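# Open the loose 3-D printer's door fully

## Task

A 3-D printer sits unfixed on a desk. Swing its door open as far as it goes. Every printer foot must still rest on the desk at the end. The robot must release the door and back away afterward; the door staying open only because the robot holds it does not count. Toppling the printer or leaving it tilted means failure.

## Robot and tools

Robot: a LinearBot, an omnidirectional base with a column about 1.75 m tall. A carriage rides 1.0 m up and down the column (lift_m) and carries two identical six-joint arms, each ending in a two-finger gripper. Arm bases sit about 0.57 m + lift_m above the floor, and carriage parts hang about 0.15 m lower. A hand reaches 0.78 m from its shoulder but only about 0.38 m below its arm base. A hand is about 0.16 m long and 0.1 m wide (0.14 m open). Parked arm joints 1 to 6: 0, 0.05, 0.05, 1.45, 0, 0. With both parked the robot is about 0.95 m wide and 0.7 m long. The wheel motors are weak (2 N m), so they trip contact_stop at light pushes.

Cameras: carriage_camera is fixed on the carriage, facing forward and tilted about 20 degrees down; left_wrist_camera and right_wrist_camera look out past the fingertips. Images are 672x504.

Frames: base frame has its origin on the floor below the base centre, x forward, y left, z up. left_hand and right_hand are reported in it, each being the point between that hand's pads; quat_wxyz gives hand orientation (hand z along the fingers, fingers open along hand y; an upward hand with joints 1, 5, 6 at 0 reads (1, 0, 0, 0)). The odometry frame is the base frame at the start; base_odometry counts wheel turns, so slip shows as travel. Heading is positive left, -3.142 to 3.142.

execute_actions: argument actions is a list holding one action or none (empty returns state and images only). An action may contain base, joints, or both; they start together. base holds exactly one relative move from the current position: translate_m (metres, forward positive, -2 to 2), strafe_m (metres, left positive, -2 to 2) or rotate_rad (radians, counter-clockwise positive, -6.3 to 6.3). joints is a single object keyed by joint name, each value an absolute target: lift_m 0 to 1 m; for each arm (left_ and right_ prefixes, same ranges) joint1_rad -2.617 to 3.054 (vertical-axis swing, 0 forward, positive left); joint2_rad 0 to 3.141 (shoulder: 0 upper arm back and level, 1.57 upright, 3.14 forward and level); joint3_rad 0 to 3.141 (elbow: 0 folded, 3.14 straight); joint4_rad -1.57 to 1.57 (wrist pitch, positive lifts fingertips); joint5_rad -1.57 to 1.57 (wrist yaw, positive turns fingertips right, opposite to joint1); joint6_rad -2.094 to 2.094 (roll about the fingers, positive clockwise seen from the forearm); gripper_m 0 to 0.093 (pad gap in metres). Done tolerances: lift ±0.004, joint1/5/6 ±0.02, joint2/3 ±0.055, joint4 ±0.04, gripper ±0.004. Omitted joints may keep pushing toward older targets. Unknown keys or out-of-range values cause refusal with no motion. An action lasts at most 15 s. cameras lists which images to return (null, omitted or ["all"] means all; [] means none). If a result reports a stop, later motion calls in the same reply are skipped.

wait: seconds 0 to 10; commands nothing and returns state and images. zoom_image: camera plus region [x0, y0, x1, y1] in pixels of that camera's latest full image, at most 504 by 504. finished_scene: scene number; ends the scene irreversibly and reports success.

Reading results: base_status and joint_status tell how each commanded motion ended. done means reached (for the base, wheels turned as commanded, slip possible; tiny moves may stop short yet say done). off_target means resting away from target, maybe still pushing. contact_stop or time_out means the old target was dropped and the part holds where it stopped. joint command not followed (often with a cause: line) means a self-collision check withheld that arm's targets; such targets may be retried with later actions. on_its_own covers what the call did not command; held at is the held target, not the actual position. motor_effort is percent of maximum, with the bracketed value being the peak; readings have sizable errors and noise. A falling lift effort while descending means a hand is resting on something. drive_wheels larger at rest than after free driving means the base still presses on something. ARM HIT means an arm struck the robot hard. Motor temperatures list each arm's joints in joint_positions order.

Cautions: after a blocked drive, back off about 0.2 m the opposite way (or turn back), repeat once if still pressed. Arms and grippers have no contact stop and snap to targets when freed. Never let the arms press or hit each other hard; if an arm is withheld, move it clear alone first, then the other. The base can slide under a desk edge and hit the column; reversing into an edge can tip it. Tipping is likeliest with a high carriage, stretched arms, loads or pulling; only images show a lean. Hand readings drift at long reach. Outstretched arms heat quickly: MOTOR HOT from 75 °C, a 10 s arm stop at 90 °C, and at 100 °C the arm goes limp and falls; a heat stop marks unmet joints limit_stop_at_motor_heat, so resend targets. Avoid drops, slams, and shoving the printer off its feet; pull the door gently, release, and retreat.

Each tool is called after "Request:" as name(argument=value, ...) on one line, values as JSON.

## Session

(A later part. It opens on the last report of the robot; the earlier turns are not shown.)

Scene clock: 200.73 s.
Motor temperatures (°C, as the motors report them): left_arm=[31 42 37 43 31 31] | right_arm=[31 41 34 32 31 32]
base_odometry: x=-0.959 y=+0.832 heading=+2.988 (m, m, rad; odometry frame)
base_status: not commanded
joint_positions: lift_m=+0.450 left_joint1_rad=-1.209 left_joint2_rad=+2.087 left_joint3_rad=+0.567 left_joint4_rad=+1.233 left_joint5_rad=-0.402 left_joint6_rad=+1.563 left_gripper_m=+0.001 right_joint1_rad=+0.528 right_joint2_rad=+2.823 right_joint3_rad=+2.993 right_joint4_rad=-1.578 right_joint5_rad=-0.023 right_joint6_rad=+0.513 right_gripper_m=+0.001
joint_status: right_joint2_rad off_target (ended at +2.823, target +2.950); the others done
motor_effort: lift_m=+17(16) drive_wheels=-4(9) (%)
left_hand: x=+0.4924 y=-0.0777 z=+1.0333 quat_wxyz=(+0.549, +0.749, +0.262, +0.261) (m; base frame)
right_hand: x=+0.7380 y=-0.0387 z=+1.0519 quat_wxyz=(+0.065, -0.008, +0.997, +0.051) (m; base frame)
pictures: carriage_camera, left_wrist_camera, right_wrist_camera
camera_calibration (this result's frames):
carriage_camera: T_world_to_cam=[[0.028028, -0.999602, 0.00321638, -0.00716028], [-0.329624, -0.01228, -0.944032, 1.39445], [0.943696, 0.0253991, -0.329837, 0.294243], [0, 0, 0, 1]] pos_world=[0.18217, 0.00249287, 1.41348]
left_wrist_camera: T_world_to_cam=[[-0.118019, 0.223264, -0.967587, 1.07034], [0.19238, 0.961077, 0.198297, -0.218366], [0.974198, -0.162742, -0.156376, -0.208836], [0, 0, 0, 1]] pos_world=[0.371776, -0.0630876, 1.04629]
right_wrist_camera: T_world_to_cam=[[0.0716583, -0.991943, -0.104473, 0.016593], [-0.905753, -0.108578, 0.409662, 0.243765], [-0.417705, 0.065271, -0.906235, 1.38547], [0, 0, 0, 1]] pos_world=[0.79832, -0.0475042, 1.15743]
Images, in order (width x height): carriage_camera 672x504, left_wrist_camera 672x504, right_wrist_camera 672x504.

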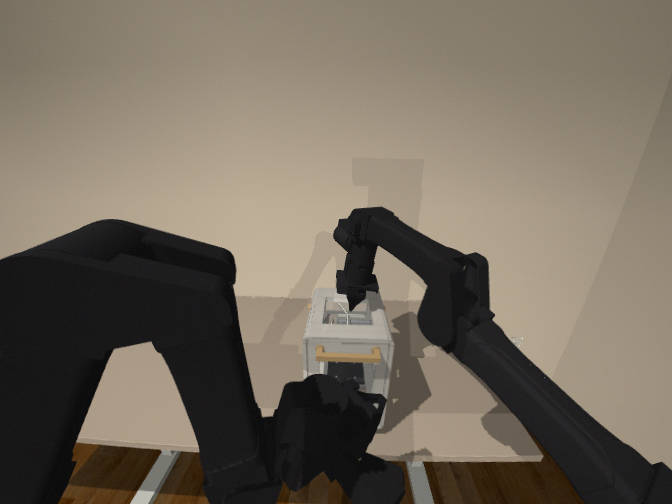

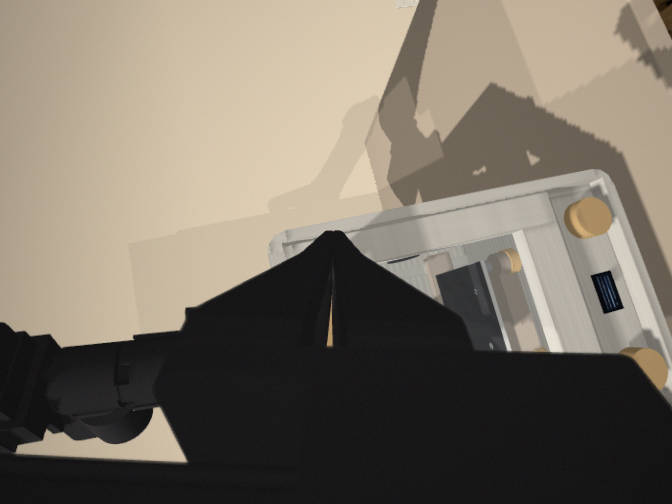

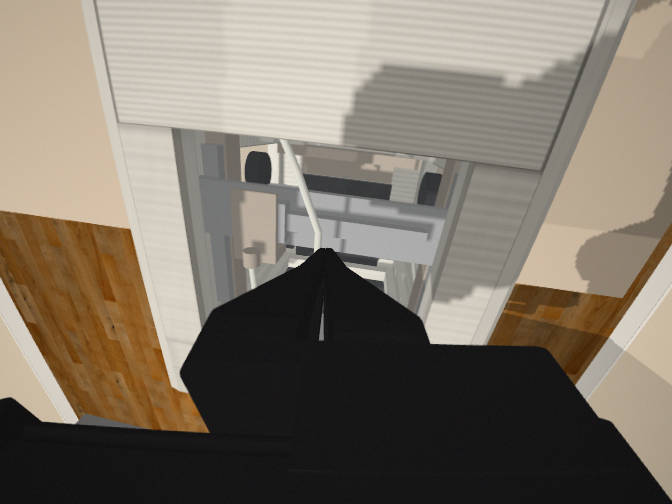

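Request:
execute_actions(actions=[{"joints":{"right_joint2_rad":2.3,"right_joint3_rad":2.76,"left_gripper_m":0.093,"left_joint2_rad":1.9,"left_joint3_rad":0.3,"left_joint4_rad":1.3}}], cameras=[])

Request:
execute_actions(actions=[{"base":{"translate_m":-0.2},"joints":{"right_joint1_rad":0,"right_joint2_rad":0.05,"right_joint3_rad":0.05,"right_joint4_rad":1.45,"right_joint6_rad":0}}], cameras=[])

Request:
execute_actions(actions=[{"base":{"strafe_m":-0.34},"joints":{"lift_m":0.112,"left_joint1_rad":0.02,"left_joint2_rad":1.2,"left_joint3_rad":1.0,"left_joint4_rad":0.2,"left_joint5_rad":0,"left_joint6_rad":1.57}}])

Scene clock: 216.67 s.
Motor temperatures (°C, as the motors report them): left_arm=[31 42 36 43 31 31] | right_arm=[31 38 33 32 31 32]
base_odometry: x=-0.959 y=+0.832 heading=+2.988 (m, m, rad; odometry frame)
base_status: not commanded
joint_positions: lift_m=+0.450 left_joint1_rad=-1.209 left_joint2_rad=+1.905 left_joint3_rad=+0.309 left_joint4_rad=+1.302 left_joint5_rad=-0.402 left_joint6_rad=+1.564 left_gripper_m=+0.093 right_joint1_rad=+0.528 right_joint2_rad=+2.301 right_joint3_rad=+2.763 right_joint4_rad=-1.558 right_joint5_rad=+0.000 right_joint6_rad=+0.513 right_gripper_m=+0.001
joint_status: all done
motor_effort: lift_m=+16(13) drive_wheels=+6(5) (%)
left_hand: x=+0.4701 y=-0.0189 z=+1.0465 quat_wxyz=(+0.546, +0.752, +0.261, +0.261) (m; base frame)
right_hand: x=+0.7047 y=-0.0627 z=+1.2517 quat_wxyz=(+0.204, -0.007, +0.972, +0.117) (m; base frame)
pictures: none
No camera images: the call's "cameras" was empty. Leave "cameras" out to get every camera's image.

Scene clock: 219.07 s.
Motor temperatures (°C, as the motors report them): left_arm=[31 41 36 43 31 31] | right_arm=[31 38 33 32 31 32]
base_odometry: x=-0.761 y=+0.801 heading=+2.989 (m, m, rad; odometry frame)
base_status: done
joint_positions: lift_m=+0.450 left_joint1_rad=-1.206 left_joint2_rad=+1.905 left_joint3_rad=+0.309 left_joint4_rad=+1.302 left_joint5_rad=-0.402 left_joint6_rad=+1.564 left_gripper_m=+0.093 right_joint1_rad=+0.006 right_joint2_rad=+0.056 right_joint3_rad=+0.058 right_joint4_rad=+1.434 right_joint5_rad=+0.011 right_joint6_rad=+0.009 right_gripper_m=+0.001
joint_status: all done
motor_effort: lift_m=+17(15) drive_wheels=-8(43) (%)
left_hand: x=+0.4709 y=-0.0184 z=+1.0465 quat_wxyz=(+0.546, +0.751, +0.262, +0.262) (m; base frame)
right_hand: x=+0.3064 y=-0.3166 z=+1.4297 quat_wxyz=(+0.998, +0.005, +0.068, +0.007) (m; base frame)
pictures: none
No camera images: the call's "cameras" was empty. Leave "cameras" out to get every camera's image.

Scene clock: 221.67 s.
Motor temperatures (°C, as the motors report them): left_arm=[31 41 36 43 31 31] | right_arm=[31 38 33 32 31 32]
base_odometry: x=-0.709 y=+1.137 heading=+2.989 (m, m, rad; odometry frame)
base_status: done
joint_positions: lift_m=+0.112 left_joint1_rad=+0.018 left_joint2_rad=+1.195 left_joint3_rad=+1.002 left_joint4_rad=+0.200 left_joint5_rad=-0.007 left_joint6_rad=+1.565 left_gripper_m=+0.093 right_joint1_rad=+0.006 right_joint2_rad=+0.056 right_joint3_rad=+0.058 right_joint4_rad=+1.438 right_joint5_rad=+0.008 right_joint6_rad=+0.008 right_gripper_m=+0.001
joint_status: all done
motor_effort: lift_m=+17(13) drive_wheels=-7(40) (%)
left_hand: x=+0.6925 y=+0.3239 z=+1.0323 quat_wxyz=(+0.497, +0.490, +0.506, +0.507) (m; base frame)
right_hand: x=+0.3052 y=-0.3162 z=+1.0919 quat_wxyz=(+0.998, +0.004, +0.066, +0.007) (m; base frame)
pictures: carriage_camera, left_wrist_camera, right_wrist_camera
camera_calibration (this result's frames):
carriage_camera: T_world_to_cam=[[0.028028, -0.999602, 0.00321638, -0.00607319], [-0.329624, -0.01228, -0.944032, 1.07538], [0.943696, 0.0253991, -0.329837, 0.182763], [0, 0, 0, 1]] pos_world=[0.18217, 0.00249287, 1.0755]
left_wrist_camera: T_world_to_cam=[[0.0267546, -0.0384663, -0.998902, 1.02016], [-0.600939, 0.797923, -0.0468224, 0.212593], [0.798847, 0.601531, -0.00176779, -0.62431], [0, 0, 0, 1]] pos_world=[0.599189, 0.245151, 1.02789]
right_wrist_camera: T_world_to_cam=[[-0.0330205, -0.999422, 0.00812249, -0.31683], [0.768923, -0.030595, -0.638608, 0.463351], [0.638488, -0.0148416, 0.769489, -0.91835], [0, 0, 0, 1]] pos_world=[0.219612, -0.316101, 1.00513]
Images, in order (width x height): carriage_camera 672x504, left_wrist_camera 672x504, right_wrist_camera 672x504.

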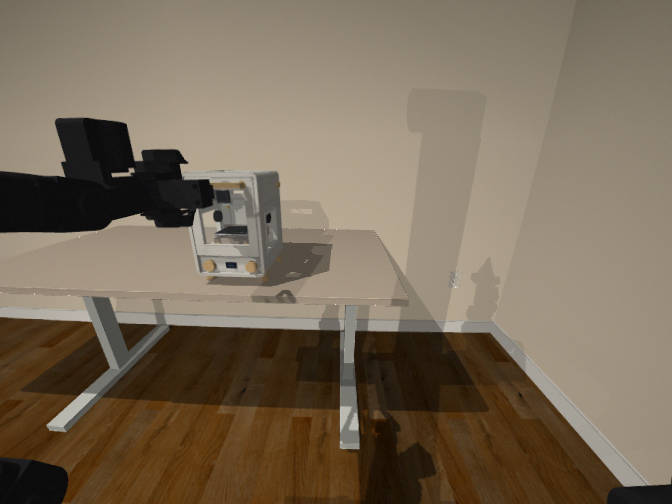

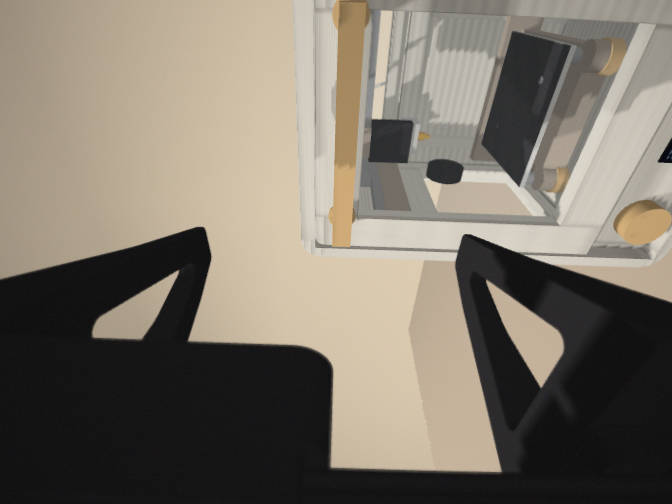

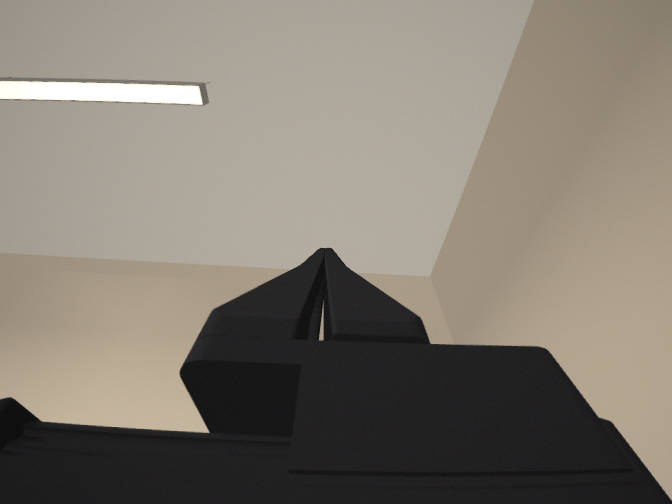

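Request:
execute_actions(actions=[{"base":{"translate_m":0.135}}], cameras=["left_wrist_camera"])

Request:
execute_actions(actions=[{"joints":{"lift_m":0.21}}])

Scene clock: 228.10 s.
Motor temperatures (°C, as the motors report them): left_arm=[31 39 37 43 31 31] | right_arm=[31 37 33 31 31 32]
base_odometry: x=-0.843 y=+1.158 heading=+2.988 (m, m, rad; odometry frame)
base_status: done
joint_positions: lift_m=+0.112 left_joint1_rad=+0.018 left_joint2_rad=+1.187 left_joint3_rad=+1.002 left_joint4_rad=+0.185 left_joint5_rad=-0.004 left_joint6_rad=+1.566 left_gripper_m=+0.093 right_joint1_rad=+0.006 right_joint2_rad=+0.056 right_joint3_rad=+0.058 right_joint4_rad=+1.441 right_joint5_rad=+0.008 right_joint6_rad=+0.008 right_gripper_m=+0.001
joint_status: not commanded
motor_effort: lift_m=+16(12) drive_wheels=+7(40) (%)
left_hand: x=+0.6905 y=+0.3234 z=+1.0319 quat_wxyz=(+0.496, +0.493, +0.507, +0.504) (m; base frame)
right_hand: x=+0.3046 y=-0.3162 z=+1.0920 quat_wxyz=(+0.998, +0.004, +0.064, +0.007) (m; base frame)
pictures: left_wrist_camera
camera_calibration (this result's frames):
left_wrist_camera: T_world_to_cam=[[0.0197698, -0.0382703, -0.999072, 1.02467], [-0.598809, 0.799764, -0.042485, 0.205248], [0.800648, 0.599093, -0.00710546, -0.617283], [0, 0, 0, 1]] pos_world=[0.596873, 0.244875, 1.02806]
Images, in order (width x height): left_wrist_camera 672x504.

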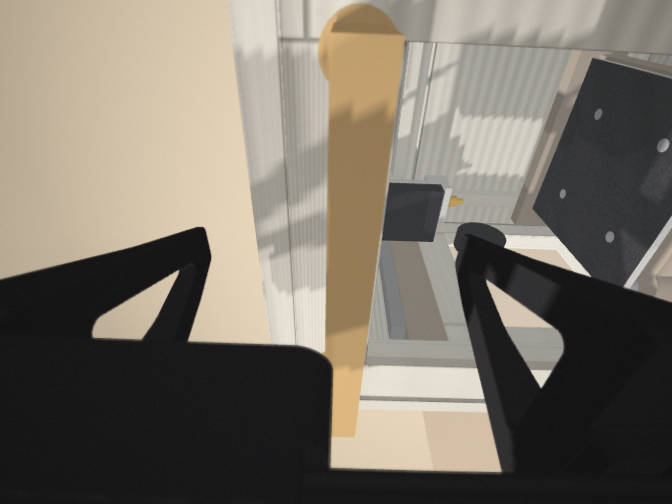

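Scene clock: 229.03 s.
Motor temperatures (°C, as the motors report them): left_arm=[31 39 37 44 31 31] | right_arm=[31 37 33 31 31 32]
base_odometry: x=-0.843 y=+1.158 heading=+2.988 (m, m, rad; odometry frame)
base_status: not commanded
joint_positions: lift_m=+0.210 left_joint1_rad=+0.018 left_joint2_rad=+1.235 left_joint3_rad=+0.974 left_joint4_rad=+0.060 left_joint5_rad=-0.004 left_joint6_rad=+1.570 left_gripper_m=+0.093 right_joint1_rad=+0.006 right_joint2_rad=+0.056 right_joint3_rad=+0.058 right_joint4_rad=+1.441 right_joint5_rad=+0.008 right_joint6_rad=+0.008 right_gripper_m=+0.001
joint_status: all done
motor_effort: lift_m=+21(22) drive_wheels=+8(8) (%)
left_hand: x=+0.6978 y=+0.3235 z=+1.0655 quat_wxyz=(+0.442, +0.541, +0.554, +0.452) (m; base frame)
right_hand: x=+0.3045 y=-0.3161 z=+1.1893 quat_wxyz=(+0.998, +0.004, +0.064, +0.007) (m; base frame)
pictures: carriage_camera, left_wrist_camera, right_wrist_camera
camera_calibration (this result's frames):
carriage_camera: T_world_to_cam=[[0.028028, -0.999602, 0.00321638, -0.00638629], [-0.329624, -0.01228, -0.944032, 1.16728], [0.943696, 0.0253991, -0.329837, 0.214871], [0, 0, 0, 1]] pos_world=[0.18217, 0.00249287, 1.17284]
left_wrist_camera: T_world_to_cam=[[-0.180215, -0.0373916, -0.982916, 1.18012], [-0.594796, 0.800022, 0.0786206, 0.079016], [0.783415, 0.598804, -0.166417, -0.441106], [0, 0, 0, 1]] pos_world=[0.605243, 0.245048, 1.08034]
right_wrist_camera: T_world_to_cam=[[-0.0329964, -0.99942, 0.00838239, -0.317901], [0.770872, -0.0307871, -0.636246, 0.52269], [0.636135, -0.0145321, 0.771441, -0.994363], [0, 0, 0, 1]] pos_world=[0.219133, -0.316075, 1.10232]
Images, in order (width x height): carriage_camera 672x504, left_wrist_camera 672x504, right_wrist_camera 672x504.

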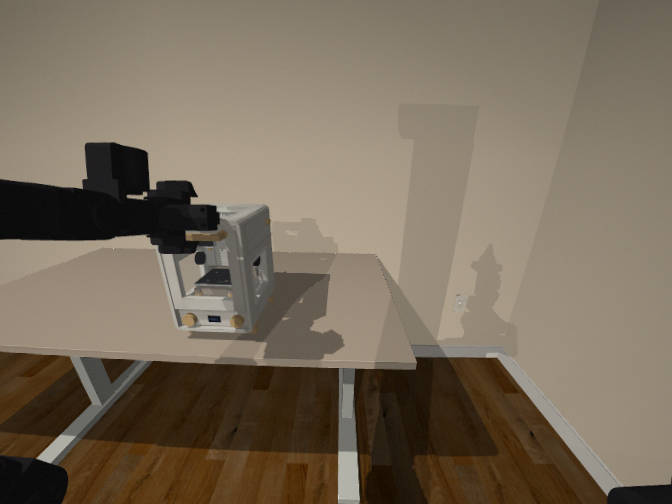

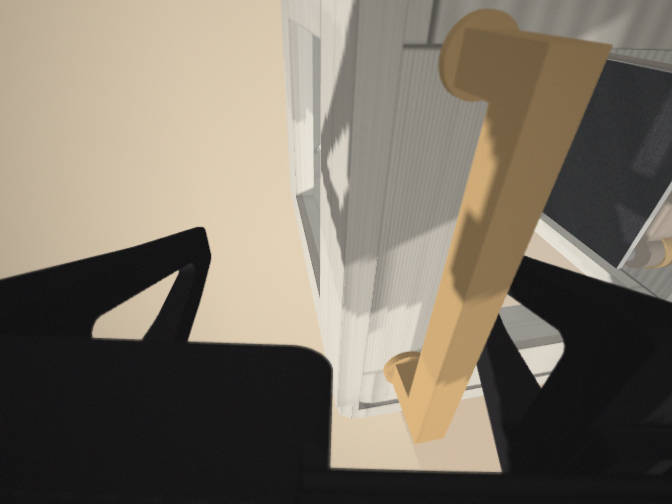

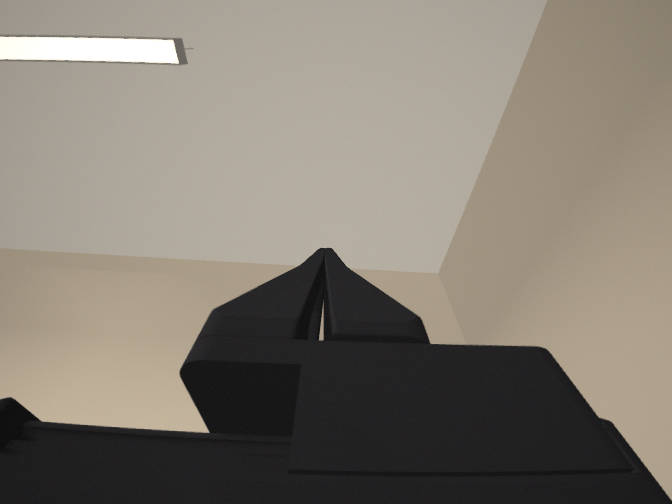

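Request:
execute_actions(actions=[{"joints":{"lift_m":0.112}}], cameras=[])

Request:
execute_actions(actions=[{"base":{"translate_m":-0.15}}], cameras=[])

Request:
execute_actions(actions=[{"base":{"strafe_m":0.32},"joints":{"lift_m":0.55,"left_joint1_rad":-0.66,"left_joint2_rad":2.35,"left_joint3_rad":2.35,"left_joint4_rad":-1.55,"left_joint6_rad":0.9,"right_joint1_rad":0.52,"right_joint2_rad":2.5,"right_joint3_rad":2.6,"right_joint4_rad":-1.55,"right_joint6_rad":0.52}}], cameras=[])

Request:
execute_actions(actions=[{"base":{"translate_m":0.27}}])

Scene clock: 249.63 s.
Motor temperatures (°C, as the motors report them): left_arm=[31 39 41 52 31 31] | right_arm=[31 34 33 31 31 32]
base_odometry: x=-0.843 y=+1.158 heading=+2.988 (m, m, rad; odometry frame)
base_status: not commanded
joint_positions: lift_m=+0.112 left_joint1_rad=+0.018 left_joint2_rad=+1.184 left_joint3_rad=+1.000 left_joint4_rad=+0.198 left_joint5_rad=-0.003 left_joint6_rad=+1.570 left_gripper_m=+0.093 right_joint1_rad=+0.006 right_joint2_rad=+0.056 right_joint3_rad=+0.058 right_joint4_rad=+1.442 right_joint5_rad=+0.007 right_joint6_rad=+0.008 right_gripper_m=+0.001
joint_status: all done
motor_effort: lift_m=+17(12) drive_wheels=+7(8) (%)
left_hand: x=+0.6897 y=+0.3233 z=+1.0350 quat_wxyz=(+0.498, +0.491, +0.502, +0.509) (m; base frame)
right_hand: x=+0.3044 y=-0.3161 z=+1.0921 quat_wxyz=(+0.998, +0.004, +0.064, +0.007) (m; base frame)
pictures: none
No camera images: the call's "cameras" was empty. Leave "cameras" out to get every camera's image.

Scene clock: 251.47 s.
Motor temperatures (°C, as the motors report them): left_arm=[31 39 42 51 31 31] | right_arm=[31 34 33 31 31 32]
base_odometry: x=-0.694 y=+1.136 heading=+2.988 (m, m, rad; odometry frame)
base_status: done
joint_positions: lift_m=+0.112 left_joint1_rad=+0.018 left_joint2_rad=+1.190 left_joint3_rad=+1.000 left_joint4_rad=+0.201 left_joint5_rad=-0.005 left_joint6_rad=+1.570 left_gripper_m=+0.093 right_joint1_rad=+0.006 right_joint2_rad=+0.056 right_joint3_rad=+0.058 right_joint4_rad=+1.442 right_joint5_rad=+0.007 right_joint6_rad=+0.008 right_gripper_m=+0.001
joint_status: not commanded
motor_effort: lift_m=+15(17) drive_wheels=-5(40) (%)
left_hand: x=+0.6912 y=+0.3237 z=+1.0335 quat_wxyz=(+0.497, +0.491, +0.503, +0.509) (m; base frame)
right_hand: x=+0.3042 y=-0.3161 z=+1.0921 quat_wxyz=(+0.998, +0.004, +0.064, +0.007) (m; base frame)
pictures: none
No camera images: the call's "cameras" was empty. Leave "cameras" out to get every camera's image.

Scene clock: 254.00 s.
Motor temperatures (°C, as the motors report them): left_arm=[31 40 42 50 31 31] | right_arm=[31 35 34 31 31 32]
base_odometry: x=-0.743 y=+0.819 heading=+2.988 (m, m, rad; odometry frame)
base_status: done
joint_positions: lift_m=+0.550 left_joint1_rad=-0.624 left_joint2_rad=+2.362 left_joint3_rad=+2.336 left_joint4_rad=-1.572 left_joint5_rad=+0.000 left_joint6_rad=+0.906 left_gripper_m=+0.093 right_joint1_rad=+0.513 right_joint2_rad=+2.180 right_joint3_rad=+2.269 right_joint4_rad=-1.195 right_joint5_rad=-0.021 right_joint6_rad=+0.509 right_gripper_m=+0.001
joint_status: left_joint1_rad off_target (ended at -0.624, target -0.660); right_joint1_rad not_followed (moved +0.508 of +0.514); right_joint2_rad not_followed (moved +2.124 of +2.444); right_joint3_rad not_followed (moved +2.212 of +2.542); right_joint4_rad not_followed (moved -2.637 of -2.992); right_joint6_rad not_followed (moved +0.501 of +0.512); the others done
motor_effort: lift_m=+19(19) drive_wheels=-5(40) (%)
left_hand: x=+0.6349 y=+0.0532 z=+1.2040 quat_wxyz=(-0.013, +0.692, +0.721, -0.002) (m; base frame)
right_hand: x=+0.7229 y=-0.0564 z=+1.2888 quat_wxyz=(+0.196, -0.004, +0.973, +0.122) (m; base frame)
pictures: none
ARM HIT: the robot struck itself hard.
joint command not followed: on one or more control steps a check withheld the commanded joint targets of the right arm, and it was not sent them on those steps. On the call's last step the targets were still withheld.
cause: the commanded joint targets would bring a part of the robot too close to another arm (this arm's wrist (the part past joint 4) and the other arm's wrist (the part past joint 4)); next, command targets that bring no part of the robot closer to that arm.
No camera images: the call's "cameras" was empty. Leave "cameras" out to get every camera's image.

Scene clock: 256.37 s.
Motor temperatures (°C, as the motors report them): left_arm=[31 41 42 48 31 31] | right_arm=[31 35 34 31 31 32]
base_odometry: x=-1.010 y=+0.860 heading=+2.989 (m, m, rad; odometry frame)
base_status: done
joint_positions: lift_m=+0.550 left_joint1_rad=-0.625 left_joint2_rad=+2.362 left_joint3_rad=+2.336 left_joint4_rad=-1.572 left_joint5_rad=+0.000 left_joint6_rad=+0.906 left_gripper_m=+0.093 right_joint1_rad=+0.513 right_joint2_rad=+2.180 right_joint3_rad=+2.269 right_joint4_rad=-1.197 right_joint5_rad=-0.018 right_joint6_rad=+0.509 right_gripper_m=+0.001
joint_status: not commanded
on_its_own: right_joint2_rad still aims at your old target +2.500; right_joint3_rad still aims at your old target +2.600; right_joint4_rad still aims at your old target -1.550
motor_effort: lift_m=+20(16) drive_wheels=-9(43) (%)
left_hand: x=+0.6347 y=+0.0530 z=+1.2040 quat_wxyz=(-0.013, +0.693, +0.721, -0.002) (m; base frame)
right_hand: x=+0.7227 y=-0.0570 z=+1.2890 quat_wxyz=(+0.196, -0.004, +0.973, +0.120) (m; base frame)
pictures: carriage_camera, left_wrist_camera, right_wrist_camera
joint command not followed: on one or more control steps a check withheld the commanded joint targets of the right arm, and it was not sent them on those steps. On the call's last step the targets were still withheld.
cause: the commanded joint targets would bring a part of the robot too close to another arm (this arm's wrist (the part past joint 4) and the other arm's wrist (the part past joint 4)); next, command targets that bring no part of the robot closer to that arm.
camera_calibration (this result's frames):
carriage_camera: T_world_to_cam=[[0.028028, -0.999602, 0.00321638, -0.00748058], [-0.329624, -0.01228, -0.944032, 1.48846], [0.943696, 0.0253991, -0.329837, 0.32709], [0, 0, 0, 1]] pos_world=[0.18217, 0.00249287, 1.51307]
left_wrist_camera: T_world_to_cam=[[-0.9973, -0.0734031, 0.00233939, 0.629049], [-0.0576358, 0.802023, 0.594506, -0.71513], [-0.0455148, 0.592766, -0.804088, 1.08757], [0, 0, 0, 1]] pos_world=[0.635634, -0.0249518, 1.29818]
right_wrist_camera: T_world_to_cam=[[0.103237, -0.969069, -0.224159, 0.15706], [-0.980366, -0.137201, 0.141627, 0.528614], [-0.168001, 0.205137, -0.964207, 1.49736], [0, 0, 0, 1]] pos_world=[0.753577, -0.0824348, 1.4041]
Images, in order (width x height): carriage_camera 672x504, left_wrist_camera 672x504, right_wrist_camera 672x504.

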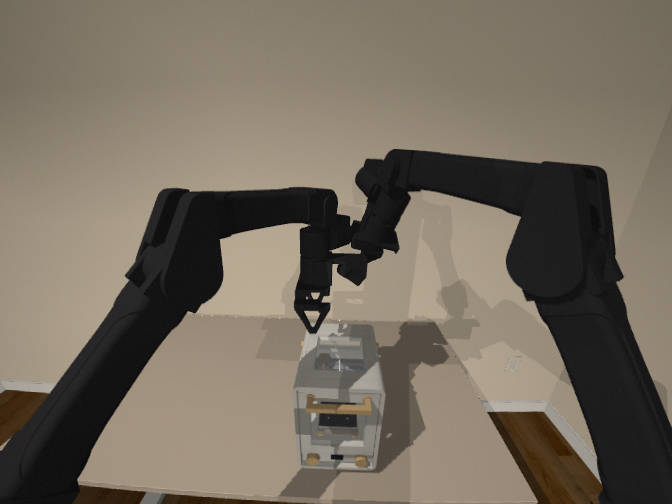

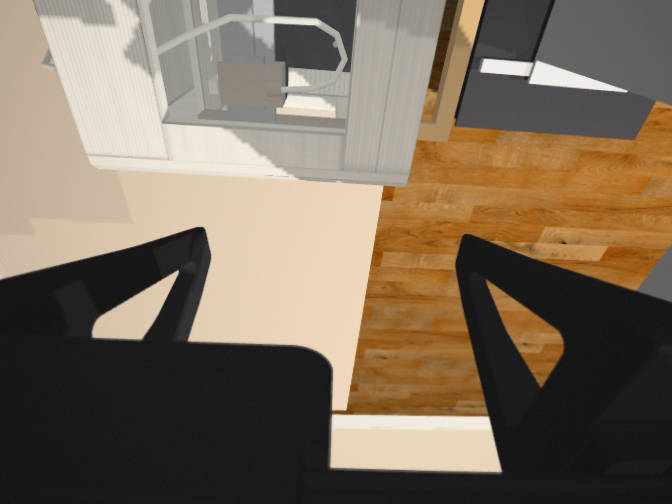

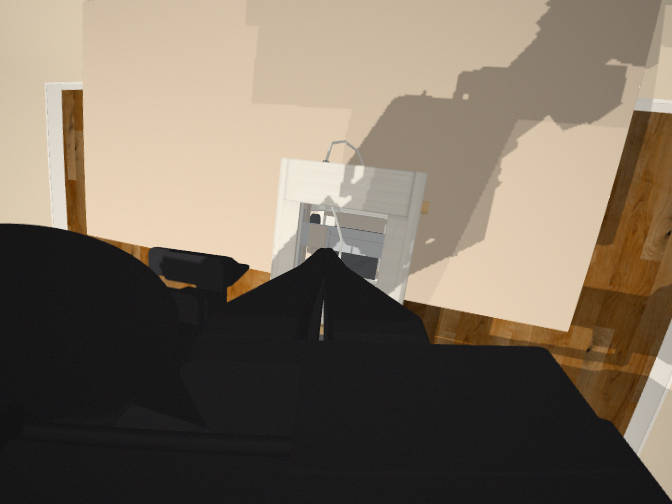

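Request:
execute_actions(actions=[{"joints":{"right_joint1_rad":0.25,"right_joint2_rad":2.2,"right_joint3_rad":2.3,"right_joint4_rad":-1.2}}], cameras=[])

Request:
execute_actions(actions=[{"base":{"translate_m":-0.07},"joints":{"left_joint6_rad":-2.08,"left_joint1_rad":-0.66}}], cameras=[])

Request:
execute_actions(actions=[{"joints":{"right_joint1_rad":0.45,"right_joint2_rad":2.6,"right_joint3_rad":2.65,"right_joint4_rad":-1.55,"right_joint6_rad":0.45}}])

Scene clock: 264.30 s.
Motor temperatures (°C, as the motors report them): left_arm=[31 44 42 45 31 31] | right_arm=[31 37 34 32 31 32]
base_odometry: x=-1.010 y=+0.860 heading=+2.989 (m, m, rad; odometry frame)
base_status: not commanded
joint_positions: lift_m=+0.550 left_joint1_rad=-0.657 left_joint2_rad=+2.356 left_joint3_rad=+2.336 left_joint4_rad=-1.559 left_joint5_rad=+0.000 left_joint6_rad=+0.905 left_gripper_m=+0.093 right_joint1_rad=+0.249 right_joint2_rad=+2.202 right_joint3_rad=+2.301 right_joint4_rad=-1.216 right_joint5_rad=+0.009 right_joint6_rad=+0.514 right_gripper_m=+0.001
joint_status: all done
on_its_own: left_joint1_rad moved -0.032 to your old target -0.660
motor_effort: lift_m=+18(18) drive_wheels=-7(9) (%)
left_hand: x=+0.6288 y=+0.0397 z=+1.2066 quat_wxyz=(-0.004, +0.704, +0.710, +0.000) (m; base frame)
right_hand: x=+0.7775 y=-0.1882 z=+1.2869 quat_wxyz=(+0.211, +0.130, +0.966, +0.080) (m; base frame)
pictures: none
joint command not followed: on one or more control steps a check withheld the commanded joint targets of the right arm, and it was not sent them on those steps.
cause: the commanded joint targets would bring a part of the robot too close to another arm (this arm's wrist (the part past joint 4) and the other arm's wrist (the part past joint 4)); next, command targets that bring no part of the robot closer to that arm.
No camera images: the call's "cameras" was empty. Leave "cameras" out to get every camera's image.

Scene clock: 266.60 s.
Motor temperatures (°C, as the motors report them): left_arm=[31 45 42 44 31 31] | right_arm=[31 38 34 32 31 32]
base_odometry: x=-0.941 y=+0.849 heading=+2.988 (m, m, rad; odometry frame)
base_status: done
joint_positions: lift_m=+0.550 left_joint1_rad=-0.657 left_joint2_rad=+2.355 left_joint3_rad=+2.336 left_joint4_rad=-1.556 left_joint5_rad=+0.000 left_joint6_rad=-2.075 left_gripper_m=+0.093 right_joint1_rad=+0.249 right_joint2_rad=+2.202 right_joint3_rad=+2.301 right_joint4_rad=-1.215 right_joint5_rad=+0.009 right_joint6_rad=+0.514 right_gripper_m=+0.001
joint_status: all done
motor_effort: lift_m=+18(19) drive_wheels=+13(44) (%)
left_hand: x=+0.6294 y=+0.0392 z=+1.2071 quat_wxyz=(+0.000, -0.651, +0.759, +0.002) (m; base frame)
right_hand: x=+0.7777 y=-0.1881 z=+1.2870 quat_wxyz=(+0.211, +0.130, +0.965, +0.080) (m; base frame)
pictures: none
No camera images: the call's "cameras" was empty. Leave "cameras" out to get every camera's image.

Scene clock: 267.63 s.
Motor temperatures (°C, as the motors report them): left_arm=[31 45 42 44 31 31] | right_arm=[31 38 34 32 31 32]
base_odometry: x=-0.941 y=+0.849 heading=+2.988 (m, m, rad; odometry frame)
base_status: not commanded
joint_positions: lift_m=+0.550 left_joint1_rad=-0.657 left_joint2_rad=+2.355 left_joint3_rad=+2.336 left_joint4_rad=-1.555 left_joint5_rad=+0.000 left_joint6_rad=-2.075 left_gripper_m=+0.093 right_joint1_rad=+0.456 right_joint2_rad=+2.609 right_joint3_rad=+2.626 right_joint4_rad=-1.537 right_joint5_rad=+0.002 right_joint6_rad=+0.457 right_gripper_m=+0.001
joint_status: all done
motor_effort: lift_m=+16(19) drive_wheels=+11(14) (%)
left_hand: x=+0.6295 y=+0.0391 z=+1.2071 quat_wxyz=(+0.000, -0.651, +0.759, +0.001) (m; base frame)
right_hand: x=+0.7243 y=-0.0934 z=+1.1629 quat_wxyz=(+0.023, +0.000, +1.000, +0.010) (m; base frame)
pictures: carriage_camera, left_wrist_camera, right_wrist_camera
joint command not followed: on one or more control steps a check withheld the commanded joint targets of the right arm, and it was not sent them on those steps.
cause: the commanded joint targets would bring a part of the robot too close to another arm (this arm's wrist (the part past joint 4) and the other arm's wrist (the part past joint 4)); next, command targets that bring no part of the robot closer to that arm.
camera_calibration (this result's frames):
carriage_camera: T_world_to_cam=[[0.028028, -0.999602, 0.00321638, -0.00748058], [-0.329624, -0.01228, -0.944032, 1.48846], [0.943696, 0.0253991, -0.329837, 0.32709], [0, 0, 0, 1]] pos_world=[0.18217, 0.00249287, 1.51307]
left_wrist_camera: T_world_to_cam=[[0.992703, -0.118859, -0.0203128, -0.600758], [-0.0851519, -0.810273, 0.579834, -0.608031], [-0.0853776, -0.573873, -0.814482, 1.18128], [0, 0, 0, 1]] pos_world=[0.645455, 0.113831, 1.30249]
right_wrist_camera: T_world_to_cam=[[0.047892, -0.998429, -0.0290759, -0.096102], [-0.869314, -0.0559996, 0.491078, 0.0637429], [-0.491935, 0.00175738, -0.87063, 1.49038], [0, 0, 0, 1]] pos_world=[0.793186, -0.0950006, 1.26347]
Images, in order (width x height): carriage_camera 672x504, left_wrist_camera 672x504, right_wrist_camera 672x504.

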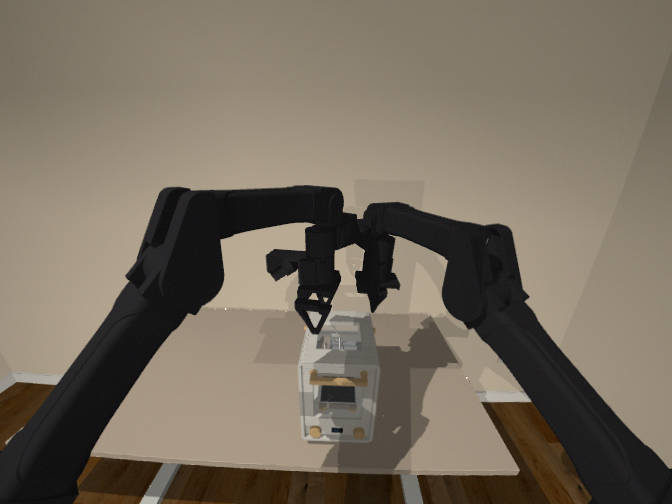

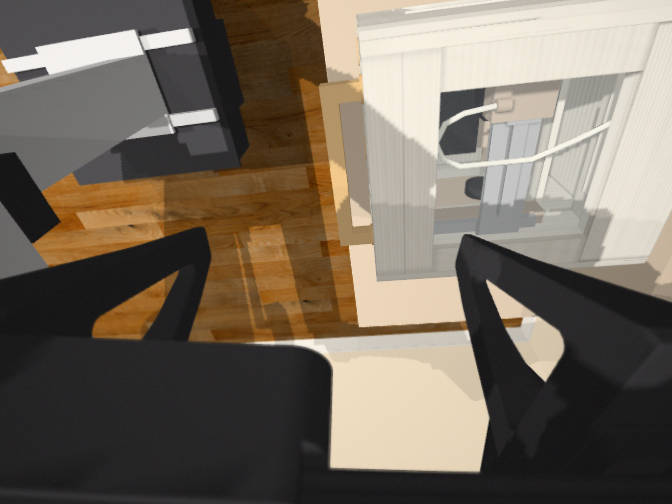

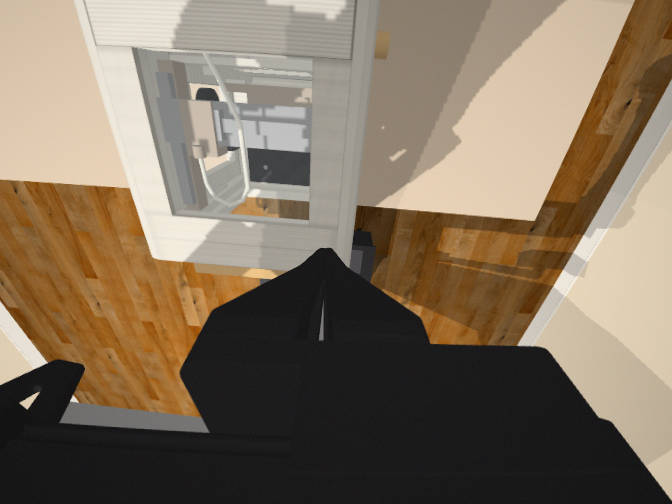

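Request:
execute_actions(actions=[{"joints":{"lift_m":0.40}}])

Scene clock: 273.47 s.
Motor temperatures (°C, as the motors report them): left_arm=[31 47 42 43 31 31] | right_arm=[31 41 35 32 31 32]
base_odometry: x=-0.941 y=+0.849 heading=+2.988 (m, m, rad; odometry frame)
base_status: not commanded
joint_positions: lift_m=+0.401 left_joint1_rad=-0.657 left_joint2_rad=+2.337 left_joint3_rad=+2.349 left_joint4_rad=-1.553 left_joint5_rad=-0.003 left_joint6_rad=-2.076 left_gripper_m=+0.093 right_joint1_rad=+0.456 right_joint2_rad=+2.541 right_joint3_rad=+2.674 right_joint4_rad=-1.549 right_joint5_rad=+0.006 right_joint6_rad=+0.456 right_gripper_m=+0.001
joint_status: all done
motor_effort: lift_m=+14(14) drive_wheels=+11(15) (%)
left_hand: x=+0.6320 y=+0.0377 z=+1.0684 quat_wxyz=(+0.005, -0.651, +0.759, -0.014) (m; base frame)
right_hand: x=+0.7306 y=-0.0910 z=+1.0596 quat_wxyz=(+0.071, +0.001, +0.997, +0.032) (m; base frame)
pictures: carriage_camera, left_wrist_camera, right_wrist_camera
camera_calibration (this result's frames):
carriage_camera: T_world_to_cam=[[0.028028, -0.999602, 0.00321638, -0.00700067], [-0.329624, -0.01228, -0.944032, 1.3476], [0.943696, 0.0253991, -0.329837, 0.277874], [0, 0, 0, 1]] pos_world=[0.18217, 0.00249287, 1.36386]
left_wrist_camera: T_world_to_cam=[[0.992913, -0.118532, 0.00863177, -0.637253], [-0.100707, -0.800581, 0.590701, -0.530693], [-0.0631067, -0.587384, -0.806844, 1.04606], [0, 0, 0, 1]] pos_world=[0.645305, 0.114044, 1.16299]
right_wrist_camera: T_world_to_cam=[[0.0521782, -0.996354, -0.0675021, -0.0593282], [-0.911948, -0.0750864, 0.403377, 0.242451], [-0.406975, 0.0405109, -0.912541, 1.38943], [0, 0, 0, 1]] pos_world=[0.789661, -0.0971942, 1.16611]
Images, in order (width x height): carriage_camera 672x504, left_wrist_camera 672x504, right_wrist_camera 672x504.

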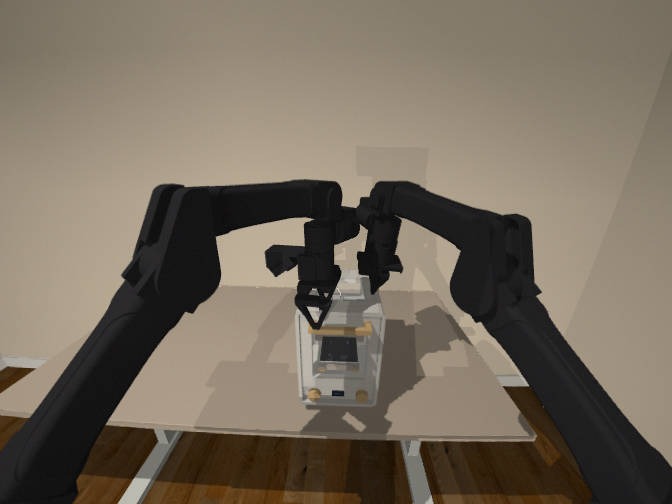

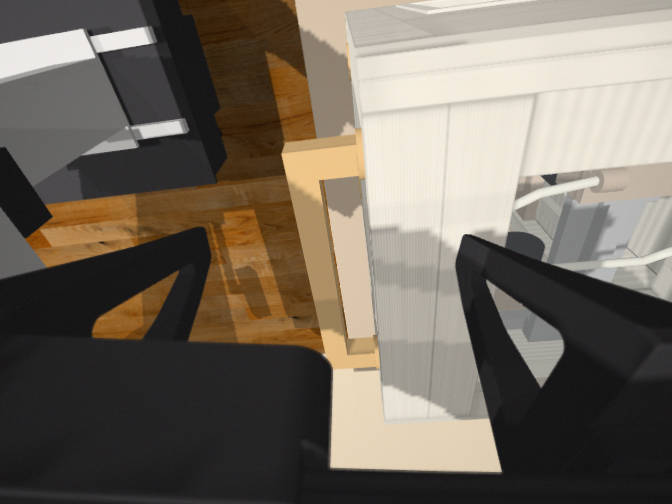

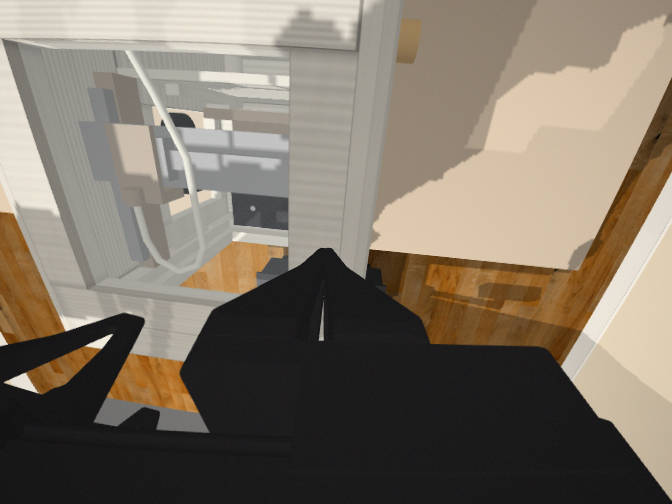

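Request:
execute_actions(actions=[{"joints":{"left_gripper_m":0.05,"left_joint1_rad":-0.69,"right_joint2_rad":2.75}}], cameras=["left_wrist_camera"])

Request:
execute_actions(actions=[{"joints":{"left_joint2_rad":2.47,"left_joint3_rad":2.4,"left_joint4_rad":-1.5}}], cameras=["left_wrist_camera","carriage_camera"])

Scene clock: 278.37 s.
Motor temperatures (°C, as the motors report them): left_arm=[31 47 41 42 31 31] | right_arm=[31 41 35 32 31 32]
base_odometry: x=-0.941 y=+0.849 heading=+2.988 (m, m, rad; odometry frame)
base_status: not commanded
joint_positions: lift_m=+0.401 left_joint1_rad=-0.688 left_joint2_rad=+2.337 left_joint3_rad=+2.349 left_joint4_rad=-1.546 left_joint5_rad=-0.006 left_joint6_rad=-2.076 left_gripper_m=+0.050 right_joint1_rad=+0.456 right_joint2_rad=+2.574 right_joint3_rad=+2.723 right_joint4_rad=-1.577 right_joint5_rad=+0.006 right_joint6_rad=+0.456 right_gripper_m=+0.001
joint_status: right_joint2_rad off_target (ended at +2.574, target +2.750); the others done
motor_effort: lift_m=+16(11) drive_wheels=+12(12) (%)
left_hand: x=+0.6249 y=+0.0261 z=+1.0685 quat_wxyz=(+0.006, -0.640, +0.769, -0.017) (m; base frame)
right_hand: x=+0.7310 y=-0.0908 z=+1.0557 quat_wxyz=(+0.066, +0.001, +0.997, +0.029) (m; base frame)
pictures: left_wrist_camera
camera_calibration (this result's frames):
left_wrist_camera: T_world_to_cam=[[0.988762, -0.148669, 0.0156995, -0.63578], [-0.129025, -0.795613, 0.591906, -0.524471], [-0.0755071, -0.58728, -0.805854, 1.04552], [0, 0, 0, 1]] pos_world=[0.639909, 0.102216, 1.16296]
Images, in order (width x height): left_wrist_camera 672x504.

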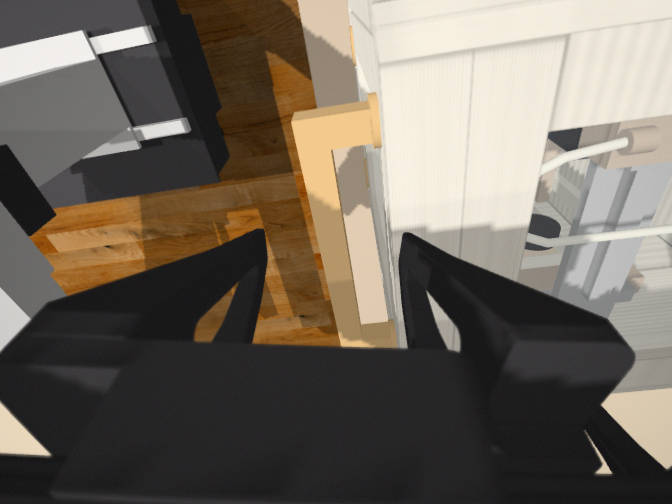

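Scene clock: 279.07 s.
Motor temperatures (°C, as the motors report them): left_arm=[31 47 41 42 31 31] | right_arm=[31 40 35 32 31 32]
base_odometry: x=-0.941 y=+0.849 heading=+2.988 (m, m, rad; odometry frame)
base_status: not commanded
joint_positions: lift_m=+0.401 left_joint1_rad=-0.688 left_joint2_rad=+2.336 left_joint3_rad=+2.349 left_joint4_rad=-1.546 left_joint5_rad=-0.008 left_joint6_rad=-2.073 left_gripper_m=+0.050 right_joint1_rad=+0.456 right_joint2_rad=+2.574 right_joint3_rad=+2.723 right_joint4_rad=-1.577 right_joint5_rad=+0.006 right_joint6_rad=+0.456 right_gripper_m=+0.001
joint_status: left_joint2_rad not_followed (moved -0.001 of +0.133); left_joint3_rad not_followed (moved +0.000 of +0.051); left_joint4_rad not_followed (moved +0.000 of +0.046)
motor_effort: lift_m=+12(13) drive_wheels=+12(12) (%)
left_hand: x=+0.6252 y=+0.0264 z=+1.0690 quat_wxyz=(+0.007, -0.639, +0.769, -0.018) (m; base frame)
right_hand: x=+0.7310 y=-0.0908 z=+1.0557 quat_wxyz=(+0.066, +0.001, +0.997, +0.029) (m; base frame)
pictures: carriage_camera, left_wrist_camera
joint command not followed: on one or more control steps a check withheld the commanded joint targets of the left arm, and it was not sent them on those steps. On the call's last step the targets were still withheld.
cause: the commanded joint targets would bring a part of the robot too close to another arm (this arm's wrist (the part past joint 4) and the other arm's wrist (the part past joint 4), along the way the arms are being sent); next, command targets that bring no part of the robot closer to that arm.
camera_calibration (this result's frames):
carriage_camera: T_world_to_cam=[[0.028028, -0.999602, 0.00321638, -0.00700067], [-0.329624, -0.01228, -0.944032, 1.3476], [0.943696, 0.0253991, -0.329837, 0.277874], [0, 0, 0, 1]] pos_world=[0.18217, 0.00249287, 1.36386]
left_wrist_camera: T_world_to_cam=[[0.988393, -0.150866, 0.0178824, -0.638026], [-0.132184, -0.795985, 0.590707, -0.521225], [-0.0748832, -0.586214, -0.806688, 1.0466], [0, 0, 0, 1]] pos_world=[0.640095, 0.102387, 1.16358]
Images, in order (width x height): carriage_camera 672x504, left_wrist_camera 672x504.

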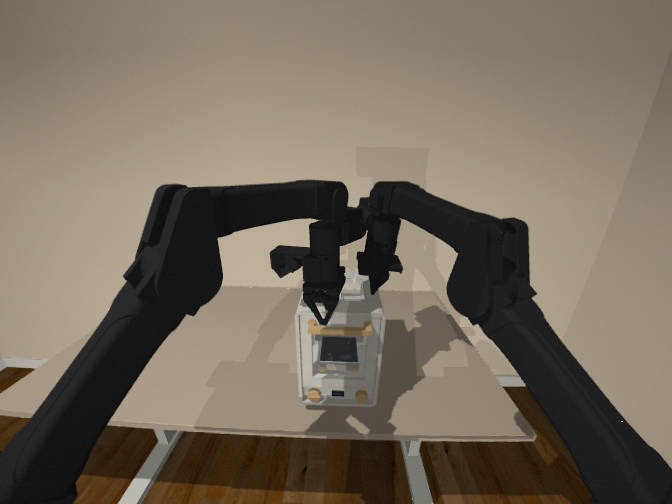

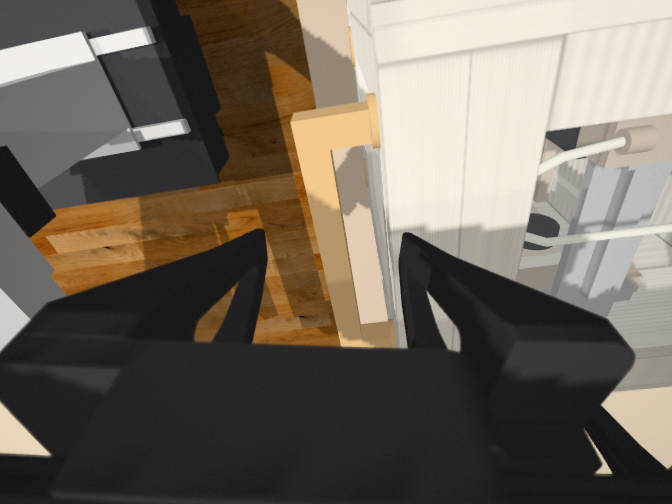

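Request:
execute_actions(actions=[{"joints":{"right_joint2_rad":2.66,"left_joint1_rad":-0.62,"left_joint2_rad":2.22,"left_joint3_rad":2.2,"left_joint4_rad":-1.57,"left_gripper_m":0.045}}], cameras=["left_wrist_camera"])

Request:
execute_actions(actions=[{"joints":{"left_joint2_rad":2.3,"left_joint3_rad":2.18}}], cameras=["left_wrist_camera","carriage_camera"])

Scene clock: 289.27 s.
Motor temperatures (°C, as the motors report them): left_arm=[31 49 41 41 31 31] | right_arm=[31 38 34 32 31 32]
base_odometry: x=-0.941 y=+0.849 heading=+2.988 (m, m, rad; odometry frame)
base_status: not commanded
joint_positions: lift_m=+0.401 left_joint1_rad=-0.614 left_joint2_rad=+2.221 left_joint3_rad=+2.213 left_joint4_rad=-1.561 left_joint5_rad=+0.007 left_joint6_rad=-2.074 left_gripper_m=+0.045 right_joint1_rad=+0.456 right_joint2_rad=+2.568 right_joint3_rad=+2.723 right_joint4_rad=-1.577 right_joint5_rad=+0.006 right_joint6_rad=+0.456 right_gripper_m=+0.001
joint_status: right_joint2_rad off_target (ended at +2.568, target +2.660); the others done
motor_effort: lift_m=+12(12) drive_wheels=+12(16) (%)
left_hand: x=+0.6189 y=+0.0685 z=+1.0834 quat_wxyz=(-0.003, -0.667, +0.745, -0.002) (m; base frame)
right_hand: x=+0.7309 y=-0.0909 z=+1.0586 quat_wxyz=(+0.068, +0.001, +0.997, +0.030) (m; base frame)
pictures: left_wrist_camera
joint command not followed: on one or more control steps a check withheld the commanded joint targets of the left arm, and it was not sent them on those steps.
cause: the commanded joint targets would bring a part of the robot too close to another arm (this arm's wrist (the part past joint 4) and the other arm's wrist (the part past joint 4)); next, command targets that bring no part of the robot closer to that arm.
camera_calibration (this result's frames):
left_wrist_camera: T_world_to_cam=[[0.996801, -0.0772782, -0.0204163, -0.594524], [-0.0506465, -0.808266, 0.586635, -0.542288], [-0.0618359, -0.583724, -0.809594, 1.0773], [0, 0, 0, 1]] pos_world=[0.631772, 0.144591, 1.17816]
Images, in order (width x height): left_wrist_camera 672x504.

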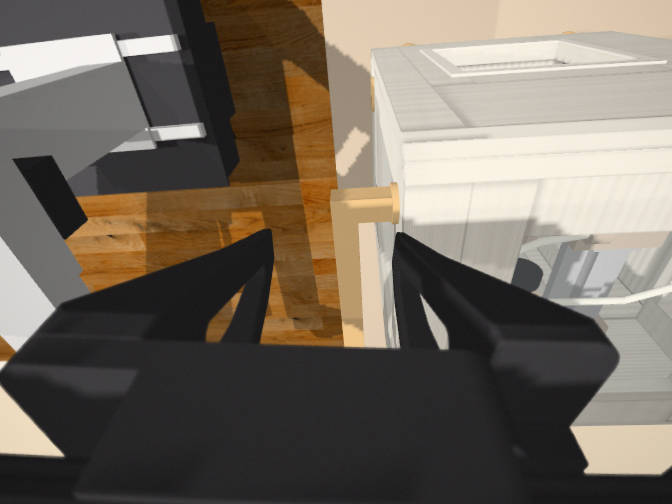

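Scene clock: 289.93 s.
Motor temperatures (°C, as the motors report them): left_arm=[31 49 41 40 31 31] | right_arm=[31 38 34 32 31 32]
base_odometry: x=-0.941 y=+0.849 heading=+2.988 (m, m, rad; odometry frame)
base_status: not commanded
joint_positions: lift_m=+0.401 left_joint1_rad=-0.615 left_joint2_rad=+2.297 left_joint3_rad=+2.189 left_joint4_rad=-1.571 left_joint5_rad=+0.008 left_joint6_rad=-2.075 left_gripper_m=+0.045 right_joint1_rad=+0.456 right_joint2_rad=+2.568 right_joint3_rad=+2.723 right_joint4_rad=-1.577 right_joint5_rad=+0.005 right_joint6_rad=+0.456 right_gripper_m=+0.001
joint_status: all done
motor_effort: lift_m=+13(13) drive_wheels=+12(13) (%)
left_hand: x=+0.6128 y=+0.0722 z=+1.0473 quat_wxyz=(-0.016, -0.666, +0.744, +0.052) (m; base frame)
right_hand: x=+0.7309 y=-0.0909 z=+1.0586 quat_wxyz=(+0.068, +0.000, +0.997, +0.030) (m; base frame)
pictures: carriage_camera, left_wrist_camera
camera_calibration (this result's frames):
carriage_camera: T_world_to_cam=[[0.028028, -0.999602, 0.00321638, -0.00700067], [-0.329624, -0.01228, -0.944032, 1.3476], [0.943696, 0.0253991, -0.329837, 0.277874], [0, 0, 0, 1]] pos_world=[0.18217, 0.00249287, 1.36386]
left_wrist_camera: T_world_to_cam=[[0.990598, -0.073317, -0.115503, -0.485805], [0.000123915, -0.843792, 0.53667, -0.494637], [-0.136808, -0.531639, -0.835849, 1.1196], [0, 0, 0, 1]] pos_world=[0.634467, 0.142232, 1.14516]
Images, in order (width x height): carriage_camera 672x504, left_wrist_camera 672x504.

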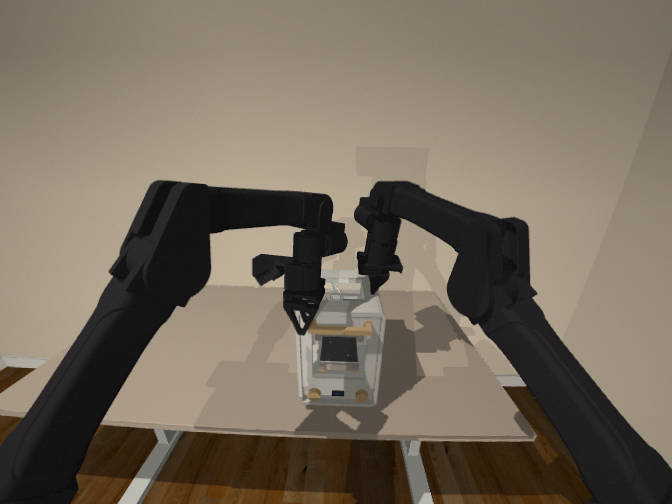

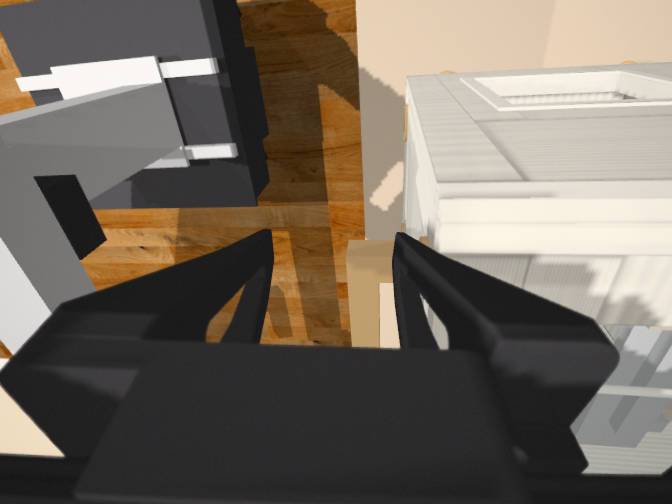

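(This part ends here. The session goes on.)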